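# Hand the hanger from left gripper to right gripper

## Task

The left gripper starts out holding a hanger. Pass it across so that, at the end, the right gripper alone has closed on it and grips it firmly, lifted into the air, upright, above the table, clear of the rail and not touching anything. The second hanger must still hang on the rail, the rack must stand upright, and neither of them may be held by a gripper. A firm hold is required, and if the rack leans more than a little the scene stops immediately as a failure.

## Robot and tools

ROBOT. Two arms, left_arm and right_arm, each with six revolute joints and a parallel two-finger gripper. Scene frame: origin on the table top midway between the arms, +z up, +x out over the table, left_arm on the +y side. The names left and right do not refer to sides of any image. Base poses: left_arm at (-0.047, +0.290, 0) m with quat_wxyz (+0.995, 0, 0, +0.099), about 11 degrees of yaw; right_arm at (+0.014, -0.334, 0) m with quat_wxyz (+0.999, 0, 0, -0.052), about -6 degrees. Each gripper's fingers point along its own +z and close along its y axis. The reported end_effector_position is the point between the pads, roughly 1 cm back from the fingertips.

ROW LAYOUT. Every command row is a single flat list of 14 numbers covering both arms, each in [-1, 1]: first left_arm, then right_arm, each as shoulder, elbow, waist, wrist pitch, wrist yaw, wrist roll, then gripper. Use this order only. The six joint numbers are scaled offsets, not poses: 1.0 equals 1.258 rad (shoulder), 1.238 (elbow), 1.202 (waist), 2.073 (wrist pitch), 2.022 (wrist yaw and wrist roll). The gripper number is absolute: +1 fully open, -1 closed. Send 0 on joints that should stay still.

JOINT RANGES (rad): waist -2.618 to 3.054, shoulder 0.000 to 3.142, elbow 0.000 to 3.142, wrist pitch -1.571 to 1.571, wrist yaw -1.571 to 1.571, wrist roll -2.094 to 2.094. True ends may differ by up to 0.036 rad. Asking a joint to go more than 0.036 rad beyond a stated end refuses that action for both arms; if the first action of a call fails this test against the latest reported state, the whole call is rejected and nothing moves. Otherwise an over-range request is clipped at the real end and the result prints "joint sent to its limit".

execute_actions(actions): a list of actions run in sequence; an empty list just returns state and images. Each action is a table of 1 to 15 rows, one row per 1/30 s step; a short table repeats its final row until 15 steps pass. Offsets in every row are measured from the joint angles at the start of that action (not from the previous row); for the first action, from the last angles a result reported.

move(target, speed, blocking): target is one 14-number row; its offsets are counted from the Joint positions in the latest result that shows them. All joints follow paths that finish together, so the gripper travels on a curve. speed (0.01 to 2 rad/s, default 0.5) caps the joint with the longest way to go; paths last 0.5 to 10 s and are cut off at 10 s. Moves ignore obstacles and the other arm. Finger numbers are applied at the start. With blocking=false you get a result after 0.5 s; until a result shows the move ended, rows and new moves are rejected, so use wait or stop first. The extra move: line gives the ending (done, off_target, moving, held, fault), limits=held or limits=none, and each arm's joint furthest from target.

wait(seconds): 0 to 10; arms hold their last command and a running move keeps going. stop(): brakes a running move; it needs room, more when fast. zoom_image(camera, region): camera is cam_high, cam_low, cam_left_wrist or cam_right_wrist; region [x0, y0, x1, y1] in pixels of that 504x504 image, top-left origin, at most 504 by 504. read_manual(section): only licence texts, no motion. finished_scene(scene): give the current scene number; it is final, so call it only once the goal holds steadily.

RESULTS. The state line gives each gripper's position (m) and quat_wxyz in the scene frame; at long reach it can be slightly off. Joint positions lists six angles in rad plus opening in m (0.093 open to 0.000 closed; on a rigid flat object it can sit up to about 12 mm below the object's width). grip_measured uses the +1 to -1 scale: pads meet near -0.94 and each millimetre of width adds about 0.0208; each gripper has a fixed bias of up to 0.02. Joint targets shows the angles currently being driven toward. "joint command not followed" means a clearance check altered some targets. Torques, MOTOR HOT and FAULT lines also appear.

MOTION LIMITS. Per step each joint target stays within 0.202 rad (waist), 0.258 (shoulder), 0.238 (elbow), 0.573 (wrist pitch), 0.522 (yaw, roll) of the measured angle, and targets are scaled back if they would put the gripper over 70 mm from where it is; big changes take several actions, and unfinished motion should be re-commanded. Friction can leave a joint up to 0.031 rad short, and smaller commands may not move it.

GRIPPING. Fingers stop on contact through a spring while the motor keeps heading to your number; a lower number squeezes harder, up to roughly 50 to 62 N per pad, less on parts under 5 mm thick. Keep repeating the closing number to hold. Close the right gripper on the hanger before the left one opens, then open the left and pull it away.

AVOID. Letting the arms strike or press on each other, tipping or bumping the rack, touching the other hanger, dropping the hanger, knocking anything off the table, fast impacts and hard pushes. Holding loads heats motors: warnings at 75 °C, a 10 s arm stop at 90 °C, and at 100 °C the arm goes limp and falls. Loose objects may occasionally get a small push.

Each tool is called after ">>>" as name([rows], argument=value, ...), one row to a line, values as JSON.

## Session

>>> execute_actions(actions=[])

Scene clock: 0.00 s.
left_arm: end_effector_position=(+0.2653, -0.0280, +0.4140) grip_measured=-0.801 end_effector_quat_wxyz=(+0.586, +0.069, +0.805, -0.055) | right_arm: end_effector_position=(+0.3856, -0.3657, +0.3970) grip_measured=+0.996 end_effector_quat_wxyz=(+0.703, +0.031, +0.710, -0.026)
Joint names: [shoulder, elbow, waist, wrist pitch, wrist yaw, wrist roll]
Joint positions: left_arm=[ 1.655  1.924 -1.279 -0.748 -0.843 -0.378  0.007] | right_arm=[ 1.034  1.03   0.016 -0.005 -0.008  0.007  0.093]
Joint velocities: left_arm=[-0.007  0.012  0.007 -0.007 -0.022 -0.066  0.001] | right_arm=[-0.007  0.002  0.002  0.037  0.095 -0.066  0.001]
Joint torques (N m, as the arm reports them, + toward a larger angle): no reading
Motor temperatures (°C, as the motors report them): left_arm=[29 25 28 29 29 28] | right_arm=[28 25 28 29 28 28]
Joint targets: left_arm=[1.654 1.924 -1.279 -0.741 -0.844 -0.378] | right_arm=[1.034 1.030 0.016 -0.005 -0.008 0.007]

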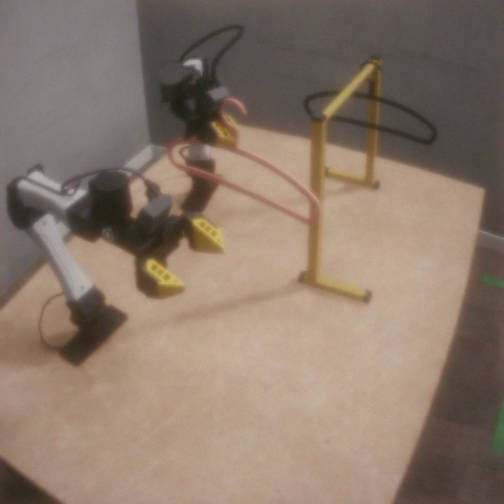

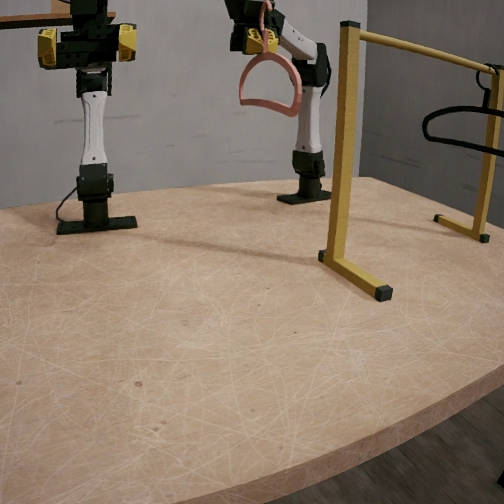

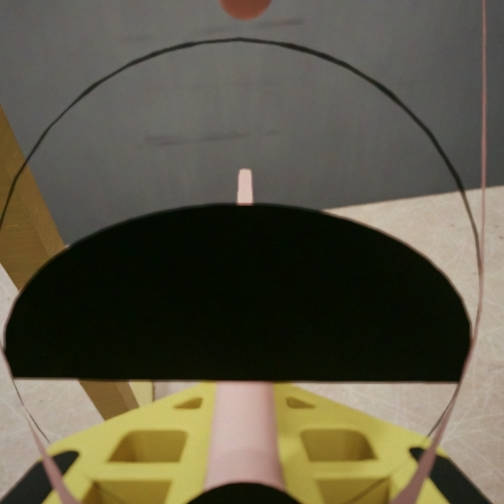

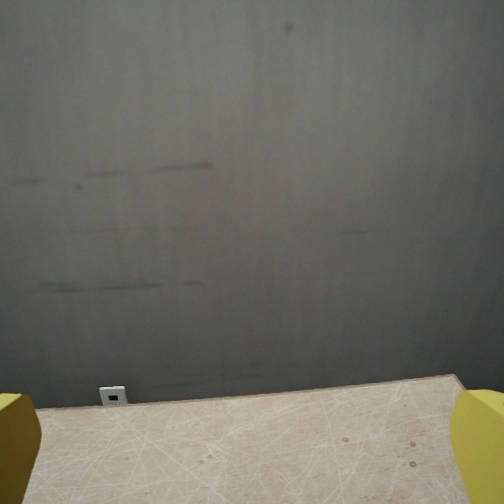

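>>> zoom_image(camera="cam_high", region=[150, 50, 340, 240])

>>> zoom_image(camera="cam_low", region=[200, 0, 340, 140])

>>> zoom_image(camera="cam_high", region=[290, 40, 450, 200])

Region (150, 50, 340, 240) of cam_high's 504x504 image, scaled by 2.653, with more detail than that image has.

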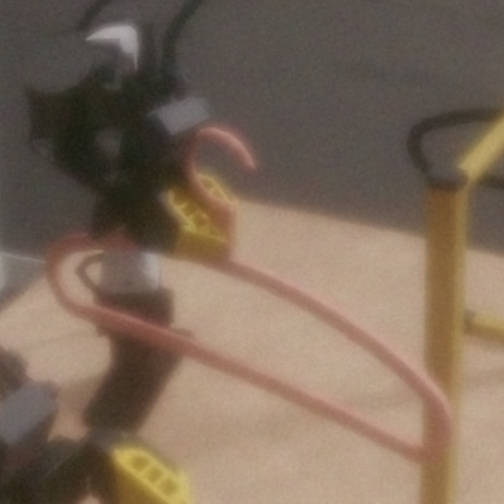

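Region (200, 0, 340, 140) of cam_low's 504x504 image, scaled by 3.600, with more detail than that image has.

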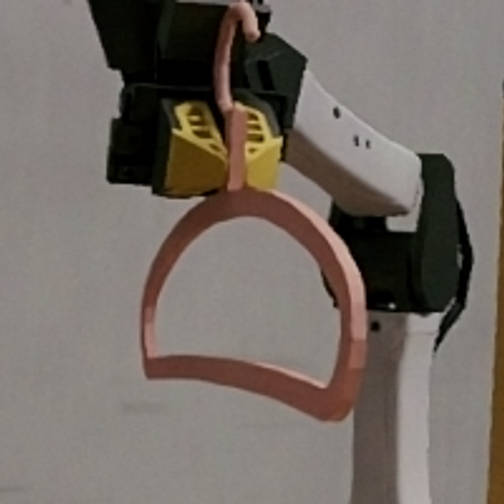

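Region (290, 40, 450, 200) of cam_high's 504x504 image, scaled by 3.150, with more detail than that image has.

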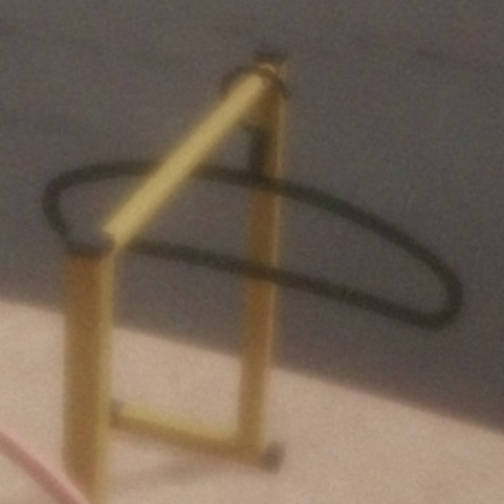

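>>> move(target=[0,0,0,0.003,0,0,-1, 0.217,0.051,0.225,0.106,-0.596,0.822,0.2], speed=1.0)

Scene clock: 15.37 s.
left_arm: end_effector_position=(+0.2647, -0.0271, +0.4118) grip_measured=-0.948 end_effector_quat_wxyz=(+0.583, +0.072, +0.807, -0.051) | right_arm: end_effector_position=(+0.3151, -0.1213, +0.3691) grip_measured=+0.202 end_effector_quat_wxyz=(+0.027, +0.106, +0.702, +0.704)
Joint names: [shoulder, elbow, waist, wrist pitch, wrist yaw, wrist roll]
Joint positions: left_arm=[ 1.655  1.924 -1.279 -0.761 -0.843 -0.378  0.   ] | right_arm=[ 1.291  1.069  0.28   0.201 -1.206  1.662  0.055]
Joint velocities: left_arm=[-0.012 -0.002  0.002  0.037  0.081 -0.066  0.   ] | right_arm=[ 0.002 -0.002 -0.017 -0.007 -0.007 -0.037  0.   ]
Joint torques (N m, as the arm reports them, + toward a larger angle): left_arm=[-7.93  7.12 -0.14  2.2  -0.33  0.07] | right_arm=[-3.97 11.63  0.77  2.14  0.   -0.01]
Motor temperatures (°C, as the motors report them): left_arm=[32 27 28 33 29 28] | right_arm=[28 28 28 34 28 28]
Joint targets: left_arm=[1.655 1.924 -1.279 -0.742 -0.843 -0.378] | right_arm=[1.307 1.093 0.287 0.214 -1.213 1.669]
move: off_target (right_arm); limits=none; left_arm: farthest joint: the wrist pitch, 0.019 radians from its target (0.010 radians at the start); right_arm: farthest joint: the elbow, 0.024 radians from its target (0.063 radians at the start)

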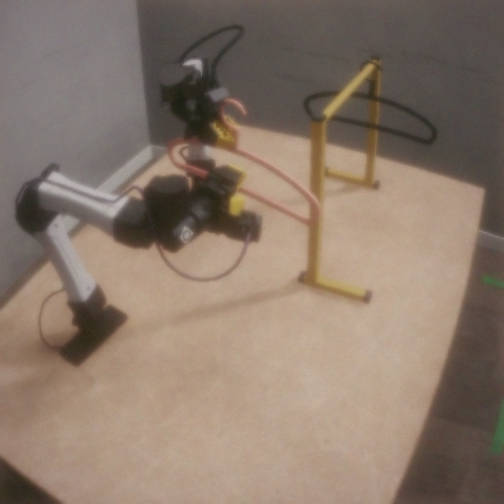

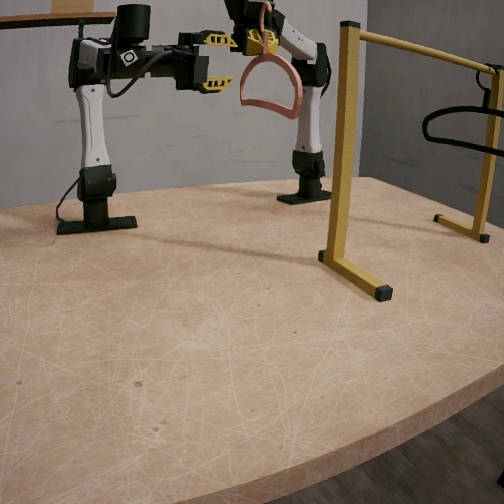

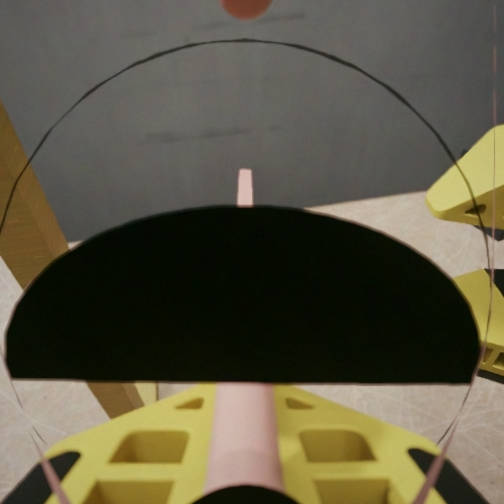

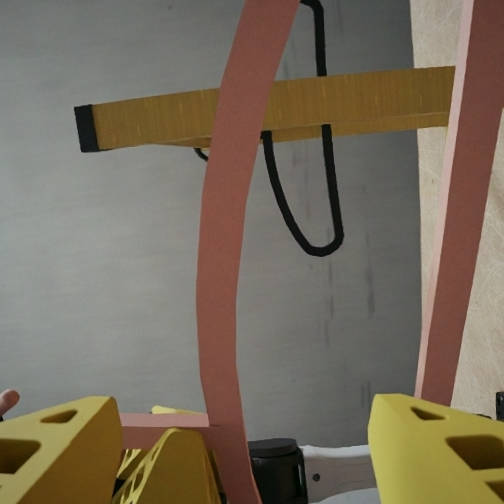

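>>> move(target=[0,0,0,0.009,0,0,-1, 0.085,0.106,0.239,0.009,0.135,-0.01,0.2], speed=0.25)

Scene clock: 20.87 s.
left_arm: end_effector_position=(+0.2644, -0.0267, +0.4107) grip_measured=-0.948 end_effector_quat_wxyz=(+0.582, +0.074, +0.808, -0.049) | right_arm: end_effector_position=(+0.3092, -0.0377, +0.3825) grip_measured=+0.202 end_effector_quat_wxyz=(+0.034, +0.088, +0.701, +0.707)
Joint names: [shoulder, elbow, waist, wrist pitch, wrist yaw, wrist roll]
Joint positions: left_arm=[ 1.655  1.924 -1.279 -0.768 -0.842 -0.378  0.   ] | right_arm=[ 1.381  1.178  0.561  0.205 -0.94   1.649  0.055]
Joint velocities: left_arm=[-0.017 -0.007  0.027 -0.007 -0.037 -0.007  0.   ] | right_arm=[ 0.017 -0.007  0.002  0.007  0.007 -0.037 -0.   ]
Joint torques (N m, as the arm reports them, + toward a larger angle): left_arm=[-7.92  7.12 -0.13  2.26 -0.34  0.07] | right_arm=[-4.74 11.78  0.65  2.31  0.13 -0.14]
Motor temperatures (°C, as the motors report them): left_arm=[32 28 28 34 29 28] | right_arm=[28 29 28 34 28 28]
Joint targets: left_arm=[1.655 1.924 -1.279 -0.742 -0.843 -0.378] | right_arm=[1.398 1.200 0.567 0.219 -0.933 1.642]
move: off_target (left_arm, right_arm); limits=none; left_arm: farthest joint: the wrist pitch, 0.025 radians from its target (0.019 radians at the start); right_arm: farthest joint: the elbow, 0.022 radians from its target (0.131 radians at the start)

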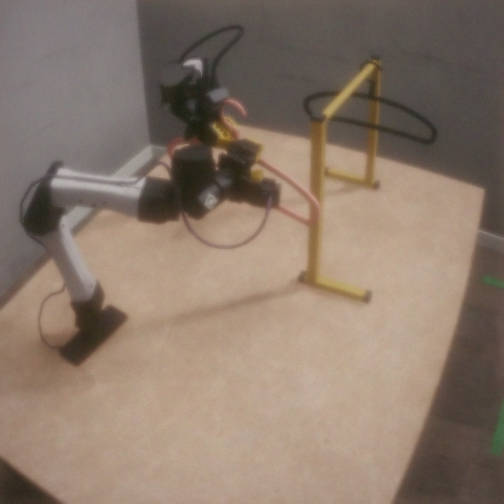

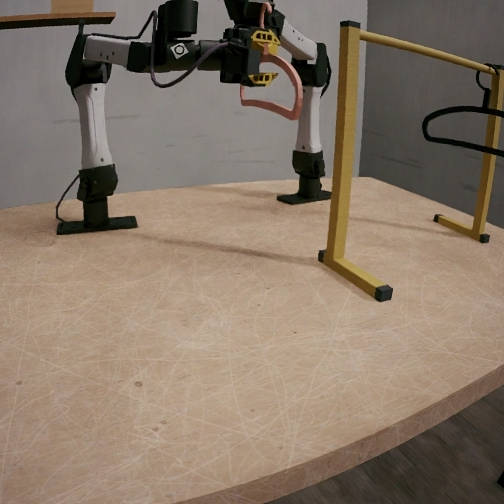

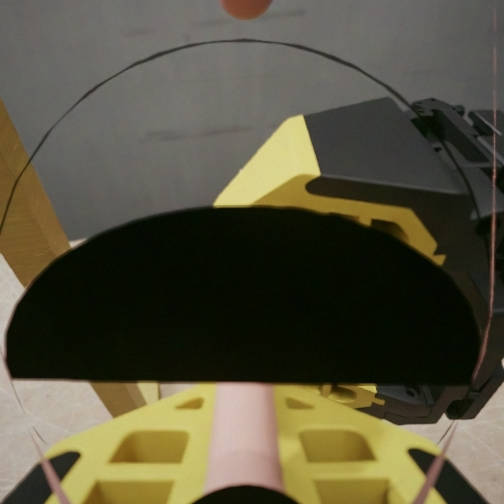

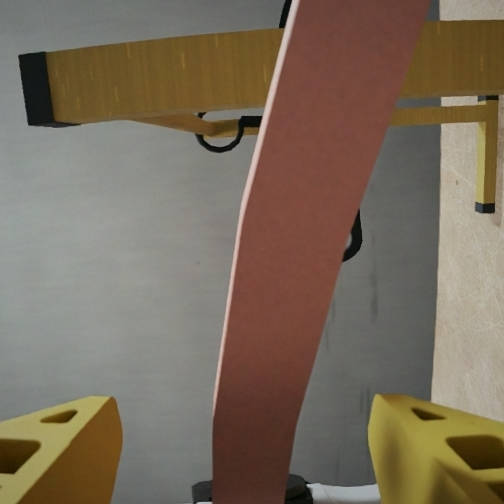

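>>> execute_actions([
  [[0,0,0,0.012,0,0,-1,0.017,0.02,0.012,0.007,0.007,-0.003,0.2],[0,0,0,0.012,0,0,-1,0.017,0.02,0.016,0.007,0.009,-0.003,0.1],[0,0,0,0.012,0,0,-1,0.018,0.021,0.02,0.007,0.011,-0.003,0],[0,0,0,0.012,0,0,-1,0.02,0.023,0.025,0.007,0.014,-0.003,-0.1],[0,0,0,0.012,0,0,-1,0.02,0.023,0.025,0.007,0.014,-0.003,-0.2],[0,0,0,0.012,0,0,-1,0.02,0.023,0.025,0.007,0.014,-0.003,-0.3],[0,0,0,0.012,0,0,-1,0.02,0.023,0.025,0.007,0.014,-0.003,-0.4]],
])

Scene clock: 23.87 s.
left_arm: end_effector_position=(+0.2644, -0.0268, +0.4106) grip_measured=-0.948 end_effector_quat_wxyz=(+0.582, +0.074, +0.809, -0.049) | right_arm: end_effector_position=(+0.3057, -0.0315, +0.3826) grip_measured=-0.398 end_effector_quat_wxyz=(+0.033, +0.087, +0.701, +0.707)
Joint names: [shoulder, elbow, waist, wrist pitch, wrist yaw, wrist roll]
Joint positions: left_arm=[ 1.655  1.924 -1.279 -0.768 -0.841 -0.378  0.   ] | right_arm=[ 1.381  1.178  0.584  0.206 -0.92   1.649  0.026]
Joint velocities: left_arm=[ 0.007  0.022  0.007 -0.007 -0.11  -0.007  0.   ] | right_arm=[-0.002 -0.007 -0.012 -0.066 -0.051 -0.007  0.   ]
Joint torques (N m, as the arm reports them, + toward a larger angle): left_arm=[-7.92  7.11 -0.15  2.26 -0.33  0.07] | right_arm=[-4.3  12.37  0.59  2.31  0.11 -0.14]
Motor temperatures (°C, as the motors report them): left_arm=[33 28 28 34 29 28] | right_arm=[28 29 28 34 28 28]
Joint targets: left_arm=[1.655 1.924 -1.279 -0.743 -0.842 -0.378] | right_arm=[1.406 1.207 0.591 0.220 -0.912 1.644]

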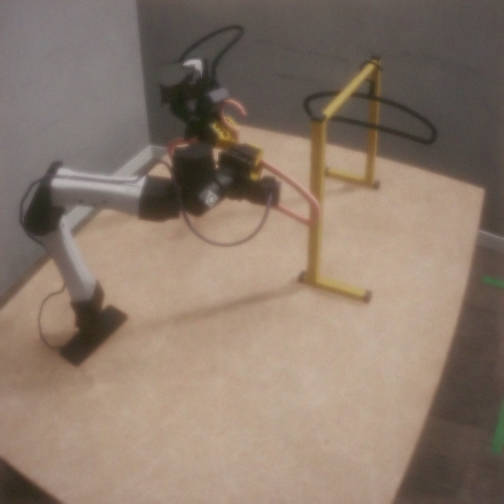

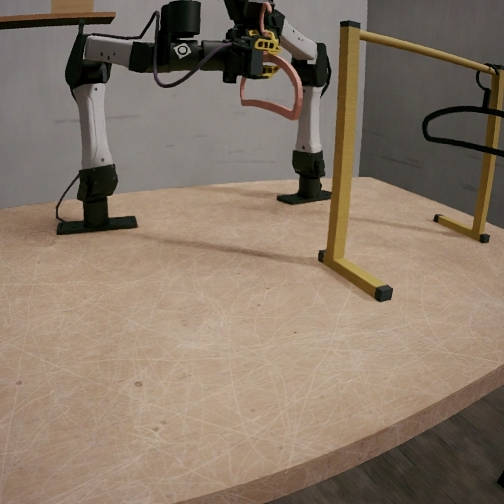

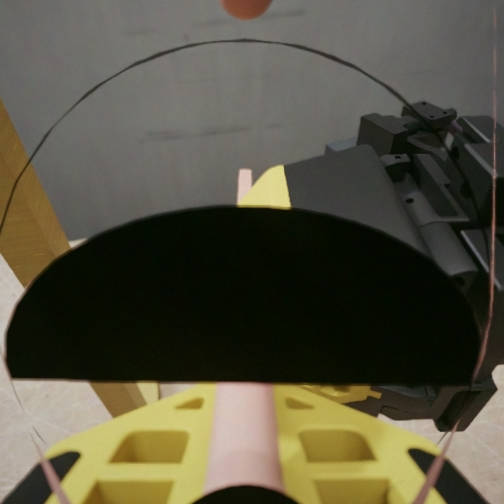

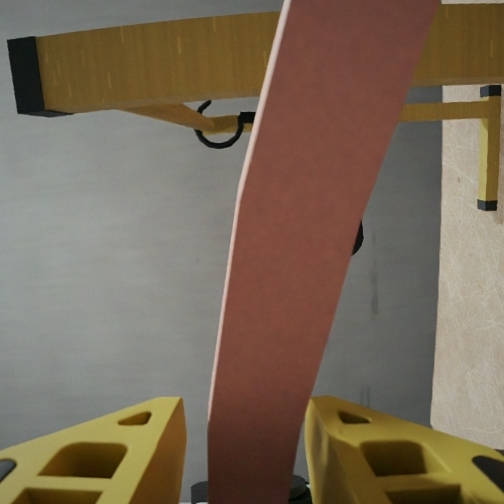

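>>> execute_actions([
  [[0,0,0,0.012,0,0,-1,0.014,0.018,0.005,0.007,0.004,-0.002,-0.5],[0,0,0,0.012,0,0,-1,0.014,0.018,0.005,0.007,0.004,-0.002,-0.55],[0,0,0,0.012,0,0,-1,0.014,0.018,0.005,0.007,0.004,-0.002,-0.6],[0,0,0,0.012,0,0,-1,0.014,0.018,0.005,0.007,0.004,-0.002,-0.65],[0,0,0,0.012,0,0,-1,0.014,0.018,0.005,0.007,0.004,-0.002,-0.7],[0,0,0,0.012,0,0,-1,0.014,0.018,0.005,0.007,0.004,-0.002,-0.75],[0,0,0,0.012,0,0,-1,0.014,0.018,0.005,0.007,0.004,-0.002,-0.8],[0,0,0,0.012,0,0,-1,0.014,0.018,0.005,0.007,0.004,-0.002,-0.85],[0,0,0,0.012,0,0,-1,0.014,0.018,0.005,0.007,0.004,-0.002,-0.9],[0,0,0,0.012,0,0,-1,0.014,0.018,0.005,0.007,0.004,-0.002,-1]],
])

>>> zoom_image(camera="cam_low", region=[200, 0, 340, 140])

>>> zoom_image(camera="cam_high", region=[160, 70, 300, 210])

Scene clock: 27.03 s.
left_arm: end_effector_position=(+0.2644, -0.0269, +0.4107) grip_measured=-0.948 end_effector_quat_wxyz=(+0.582, +0.074, +0.809, -0.050) | right_arm: end_effector_position=(+0.3062, -0.0316, +0.3826) grip_measured=-0.806 end_effector_quat_wxyz=(+0.030, +0.093, +0.700, +0.707)
Joint names: [shoulder, elbow, waist, wrist pitch, wrist yaw, wrist roll]
Joint positions: left_arm=[ 1.655  1.924 -1.279 -0.767 -0.841 -0.378  0.   ] | right_arm=[ 1.381  1.178  0.584  0.206 -0.917  1.663  0.007]
Joint velocities: left_arm=[ 0.002 -0.007 -0.012  0.066 -0.051 -0.081  0.   ] | right_arm=[ 0.012 -0.012 -0.017 -0.007 -0.066  0.022 -0.001]
Joint torques (N m, as the arm reports them, + toward a larger angle): left_arm=[-7.9   7.12 -0.15  2.24 -0.34  0.07] | right_arm=[-4.77 11.76  0.66  2.36  0.09 -0.24]
Motor temperatures (°C, as the motors report them): left_arm=[33 28 28 34 29 28] | right_arm=[29 30 29 35 28 28]
Joint targets: left_arm=[1.655 1.924 -1.279 -0.743 -0.842 -0.378] | right_arm=[1.399 1.200 0.590 0.220 -0.912 1.646]

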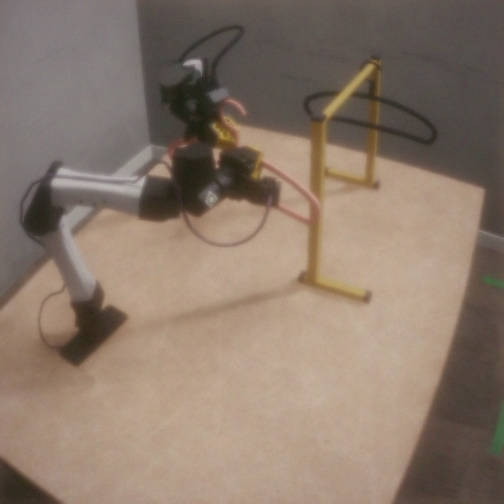

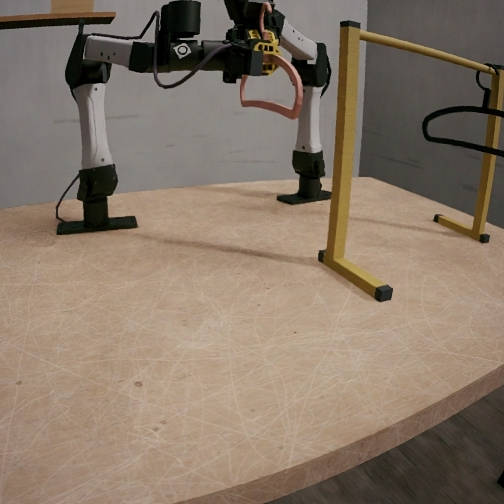

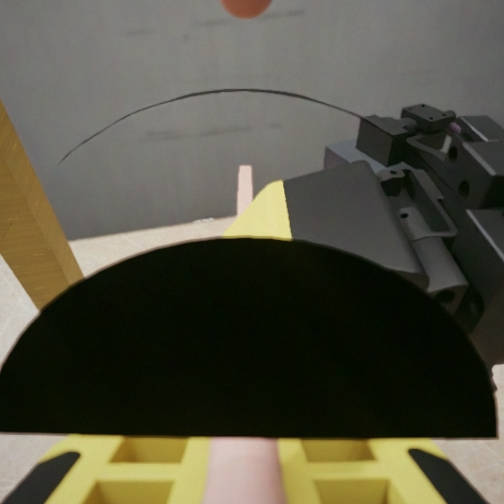

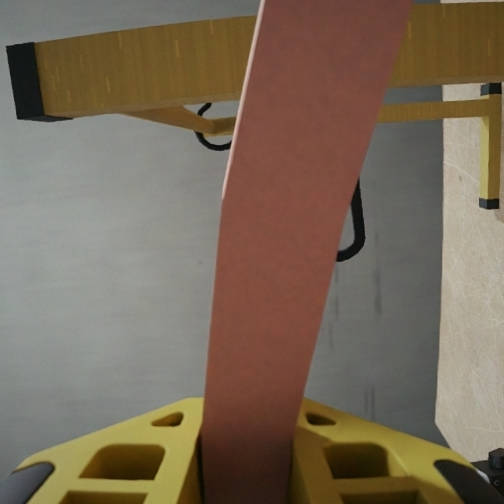

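Region (200, 0, 340, 140) of cam_low's 504x504 image, scaled by 3.600, with more detail than that image has.

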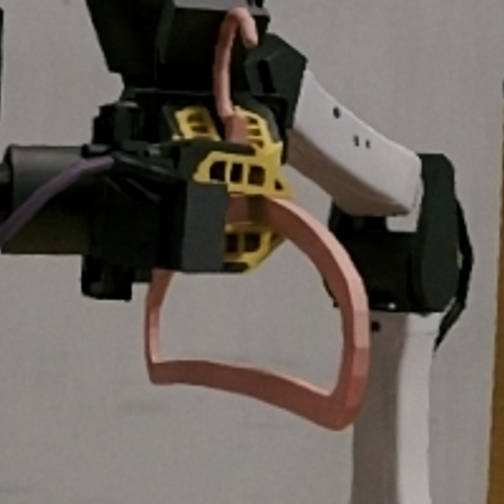

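Region (160, 70, 300, 210) of cam_high's 504x504 image, scaled by 3.600, with more detail than that image has.

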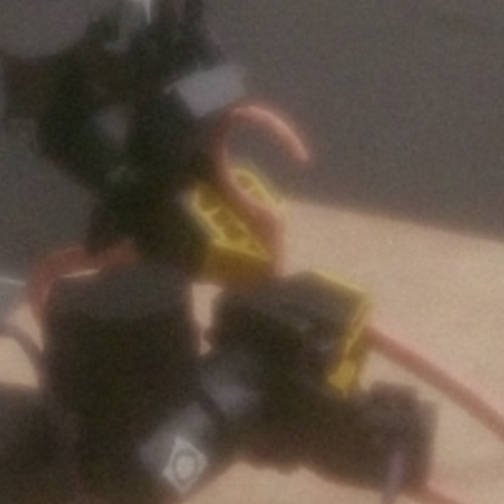

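>>> execute_actions([
  [[0,0,0,0.012,0,0,-0.85,0.014,0.018,0.005,0.007,0.002,-0.004,-1],[0,0,0,0.012,0,0,-0.75,0.014,0.018,0.005,0.007,0.002,-0.004,-1],[0,0,0,0.012,0,0,-0.65,0.014,0.018,0.005,0.007,0.002,-0.004,-1],[0,0,0,0.012,0,0,-0.55,0.014,0.018,0.005,0.007,0.002,-0.004,-1],[0,0,0,0.012,0,0,-0.45,0.014,0.018,0.005,0.007,0.002,-0.004,-1],[0,0,0,0.012,0,0,-0.35,0.014,0.018,0.005,0.007,0.002,-0.004,-1]],
])

>>> move(target=[-0.042,0.128,-0.227,-0.18,-0.113,-0.13,-0.35,0.014,0.018,0.005,0.007,0.002,-0.004,-1], speed=0.3)

Scene clock: 31.97 s.
left_arm: end_effector_position=(+0.2646, -0.0275, +0.4118) grip_measured=-0.352 end_effector_quat_wxyz=(+0.583, +0.073, +0.807, -0.052) | right_arm: end_effector_position=(+0.3076, -0.0310, +0.3807) grip_measured=-0.806 end_effector_quat_wxyz=(+0.031, +0.092, +0.701, +0.706)
Joint names: [shoulder, elbow, waist, wrist pitch, wrist yaw, wrist roll]
Joint positions: left_arm=[ 1.655  1.924 -1.279 -0.761 -0.841 -0.378  0.028] | right_arm=[ 1.387  1.178  0.584  0.207 -0.916  1.656  0.007]
Joint velocities: left_arm=[ 0.002 -0.007 -0.007 -0.022  0.051  0.022 -0.   ] | right_arm=[-0.007  0.017 -0.007  0.022 -0.022 -0.139 -0.001]
Joint torques (N m, as the arm reports them, + toward a larger angle): left_arm=[-7.88  7.11 -0.15  2.17 -0.33  0.07] | right_arm=[-5.32 11.72  0.56  2.34  0.08 -0.1 ]
Motor temperatures (°C, as the motors report them): left_arm=[33 29 28 35 29 28] | right_arm=[29 31 29 35 28 28]
Joint targets: left_arm=[1.655 1.924 -1.279 -0.742 -0.841 -0.378] | right_arm=[1.399 1.200 0.590 0.221 -0.912 1.655]

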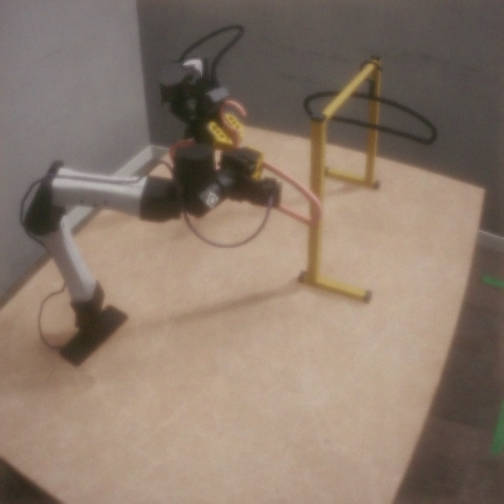

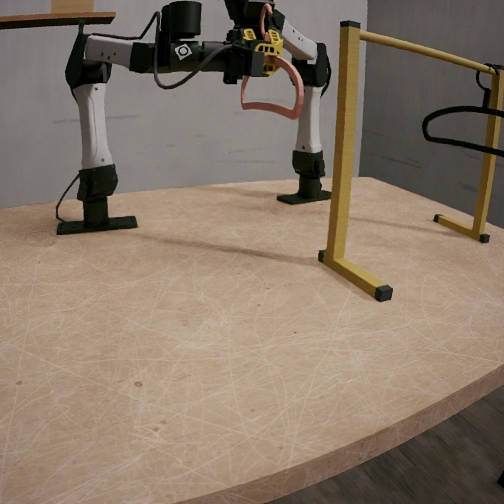

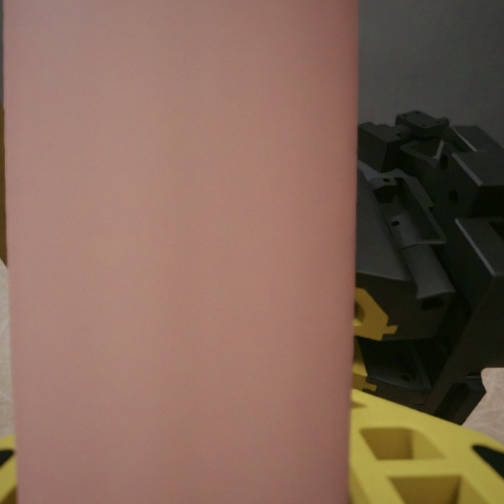

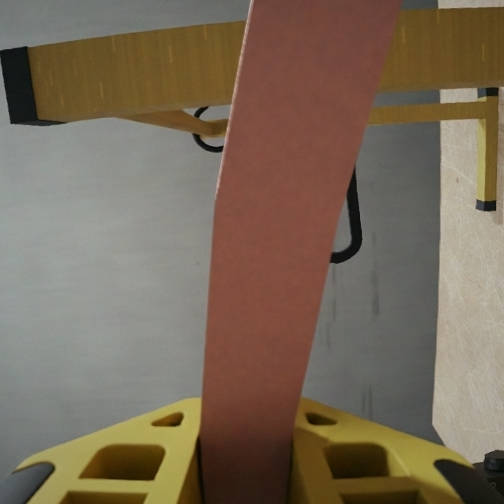

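Scene clock: 33.90 s.
left_arm: end_effector_position=(+0.1746, -0.0178, +0.4382) grip_measured=-0.352 end_effector_quat_wxyz=(+0.586, +0.067, +0.806, -0.059) | right_arm: end_effector_position=(+0.3076, -0.0310, +0.3797) grip_measured=-0.806 end_effector_quat_wxyz=(+0.032, +0.091, +0.703, +0.705)
Joint names: [shoulder, elbow, waist, wrist pitch, wrist yaw, wrist roll]
Joint positions: left_arm=[ 1.619  2.064 -1.544 -1.127 -1.062 -0.635  0.028] | right_arm=[ 1.387  1.178  0.584  0.201 -0.916  1.649  0.007]
Joint velocities: left_arm=[ 0.017  0.012 -0.002 -0.022 -0.007  0.11   0.001] | right_arm=[-0.007 -0.012 -0.002 -0.007 -0.007 -0.007 -0.001]
Joint torques (N m, as the arm reports them, + toward a larger angle): left_arm=[-8.19  7.65 -0.77  1.65 -0.54  0.03] | right_arm=[-5.01 11.74  0.72  2.39  0.06 -0.12]
Motor temperatures (°C, as the motors report them): left_arm=[34 29 28 35 29 28] | right_arm=[29 31 29 36 28 28]
Joint targets: left_arm=[1.602 2.083 -1.552 -1.134 -1.069 -0.642] | right_arm=[1.404 1.200 0.590 0.221 -0.912 1.648]
move: off_target (right_arm); limits=none; left_arm: farthest joint: the elbow, 0.019 radians from its target (0.159 radians at the start); right_arm: farthest joint: the elbow, 0.022 radians from its target (0.022 radians at the start)

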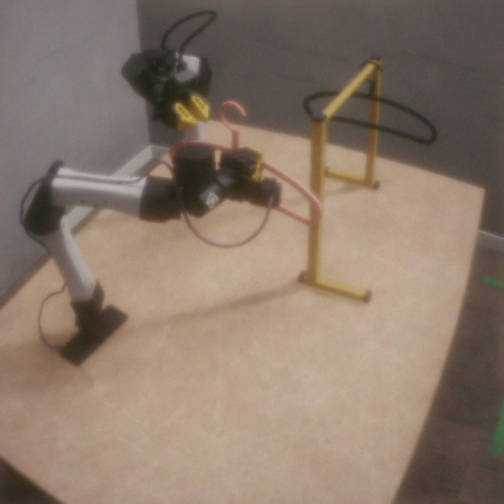

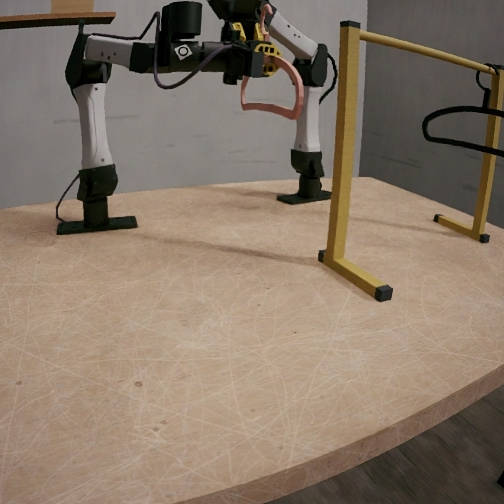

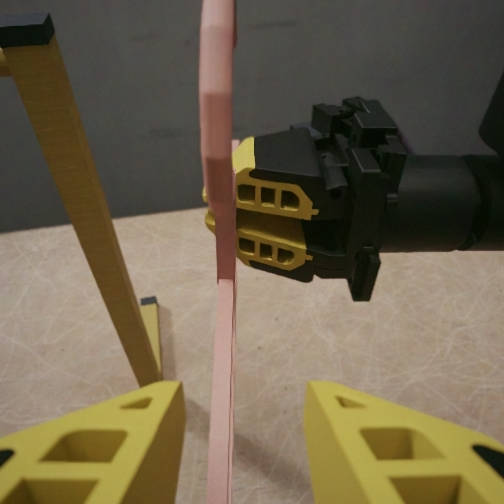

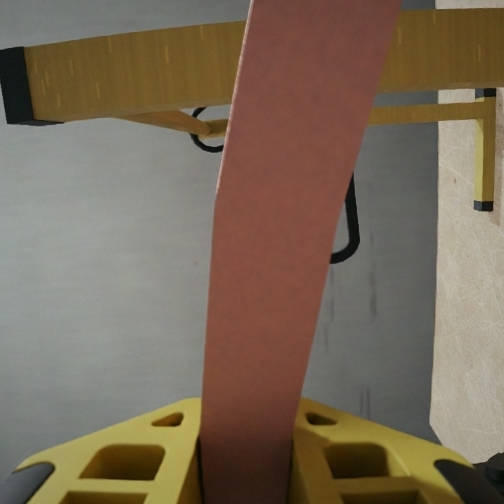

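>>> move(target=[-0.25,0.015,0,0,0,0,0.3,-0.07,-0.055,-0.27,0.01,-0.155,0.005,-1], speed=0.3)

Scene clock: 37.20 s.
left_arm: end_effector_position=(+0.1493, +0.0931, +0.5226) grip_measured=+0.298 end_effector_quat_wxyz=(+0.616, -0.019, +0.767, -0.176) | right_arm: end_effector_position=(+0.3232, -0.1236, +0.3798) grip_measured=-0.806 end_effector_quat_wxyz=(+0.039, +0.093, +0.701, +0.706)
Joint names: [shoulder, elbow, waist, wrist pitch, wrist yaw, wrist roll]
Joint positions: left_arm=[ 1.312  2.064 -1.544 -1.127 -1.062 -0.635  0.06 ] | right_arm=[ 1.323  1.123  0.266  0.201 -1.222  1.649  0.007]
Joint velocities: left_arm=[ 0.007 -0.012 -0.002 -0.051 -0.022 -0.022  0.   ] | right_arm=[ 0.007  0.007 -0.002 -0.037  0.007 -0.037  0.   ]
Joint torques (N m, as the arm reports them, + toward a larger angle): left_arm=[-2.88  6.3  -0.16  1.91 -0.31  0.09] | right_arm=[-7.12  7.89 -0.45  2.22  0.01 -0.01]
Motor temperatures (°C, as the motors report them): left_arm=[34 29 28 35 29 28] | right_arm=[29 31 29 36 28 28]
Joint targets: left_arm=[1.305 2.082 -1.544 -1.127 -1.062 -0.635] | right_arm=[1.298 1.110 0.260 0.222 -1.229 1.659]
move: off_target (right_arm); limits=none; left_arm: farthest joint: the elbow, 0.019 radians from its target (0.019 radians at the start); right_arm: farthest joint: the shoulder, 0.024 radians from its target (0.088 radians at the start)

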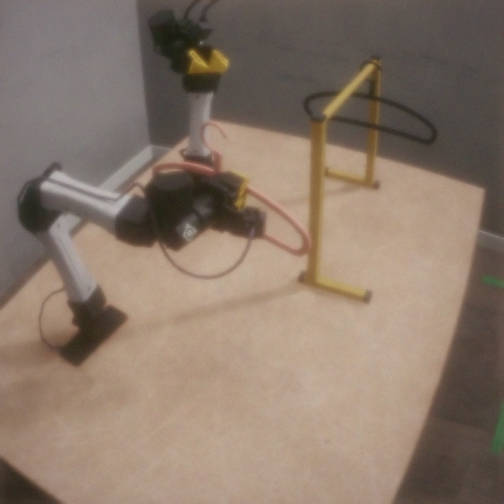

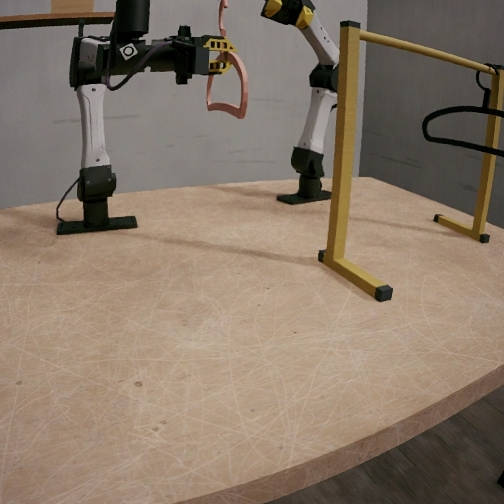

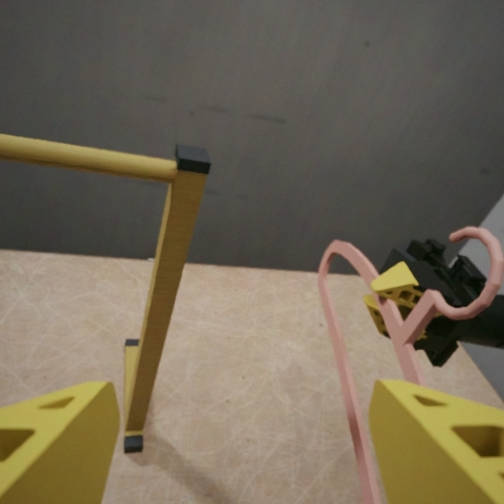

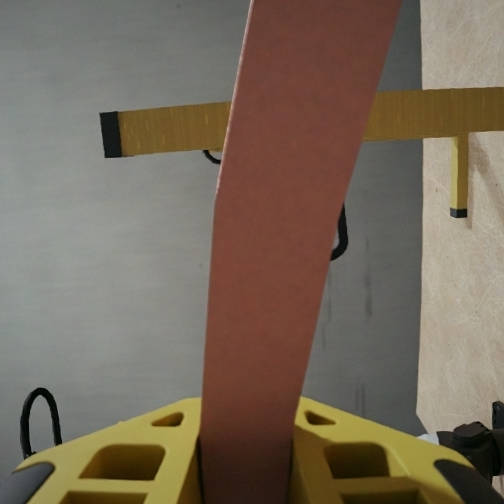

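>>> move(target=[0,0.015,0,0,0,0,0.3,0,0,-0.22,0.01,0,0.004,-1], speed=0.35)

Scene clock: 39.03 s.
left_arm: end_effector_position=(+0.1493, +0.0931, +0.5226) grip_measured=+0.298 end_effector_quat_wxyz=(+0.616, -0.019, +0.767, -0.176) | right_arm: end_effector_position=(+0.3669, -0.2100, +0.3798) grip_measured=-0.806 end_effector_quat_wxyz=(+0.130, +0.183, +0.683, +0.695)
Joint names: [shoulder, elbow, waist, wrist pitch, wrist yaw, wrist roll]
Joint positions: left_arm=[ 1.312  2.064 -1.544 -1.127 -1.062 -0.635  0.06 ] | right_arm=[ 1.323  1.123  0.006  0.202 -1.223  1.649  0.007]
Joint velocities: left_arm=[ 0.022 -0.002 -0.012  0.007 -0.022  0.022 -0.   ] | right_arm=[-0.012  0.007  0.002 -0.051 -0.081  0.022  0.001]
Joint torques (N m, as the arm reports them, + toward a larger angle): left_arm=[-2.26  6.37 -0.14  1.91 -0.3   0.08] | right_arm=[-5.36  9.17 -0.28  2.21  0.09 -0.02]
Motor temperatures (°C, as the motors report them): left_arm=[33 29 28 35 29 28] | right_arm=[29 31 29 36 28 28]
Joint targets: left_arm=[1.312 2.082 -1.544 -1.127 -1.062 -0.635] | right_arm=[1.323 1.123 0.001 0.222 -1.222 1.657]
move: done; limits=none; left_arm: farthest joint: the elbow, 0.019 radians from its target (0.019 radians at the start); right_arm: farthest joint: the wrist pitch, 0.020 radians from its target (0.020 radians at the start)

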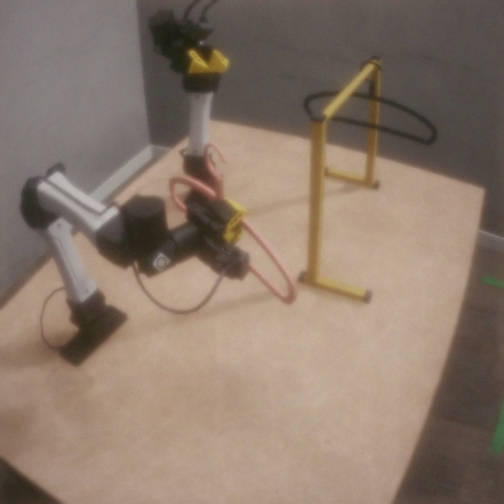

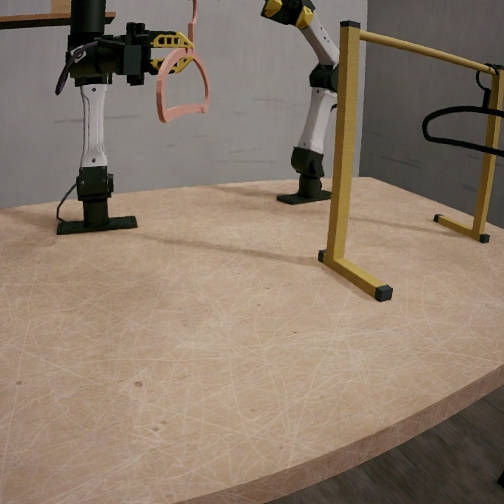

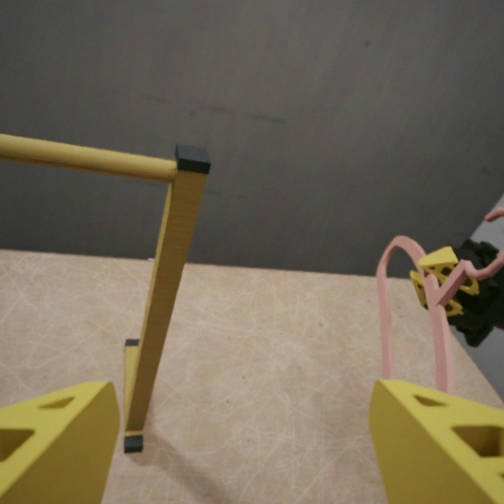

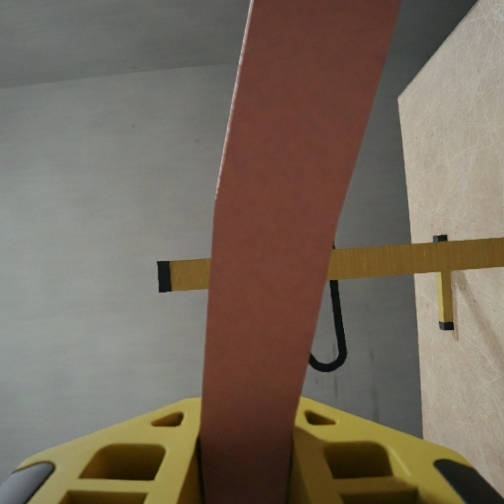

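>>> finished_scene(scene=1)

The scene is finished: the task was done.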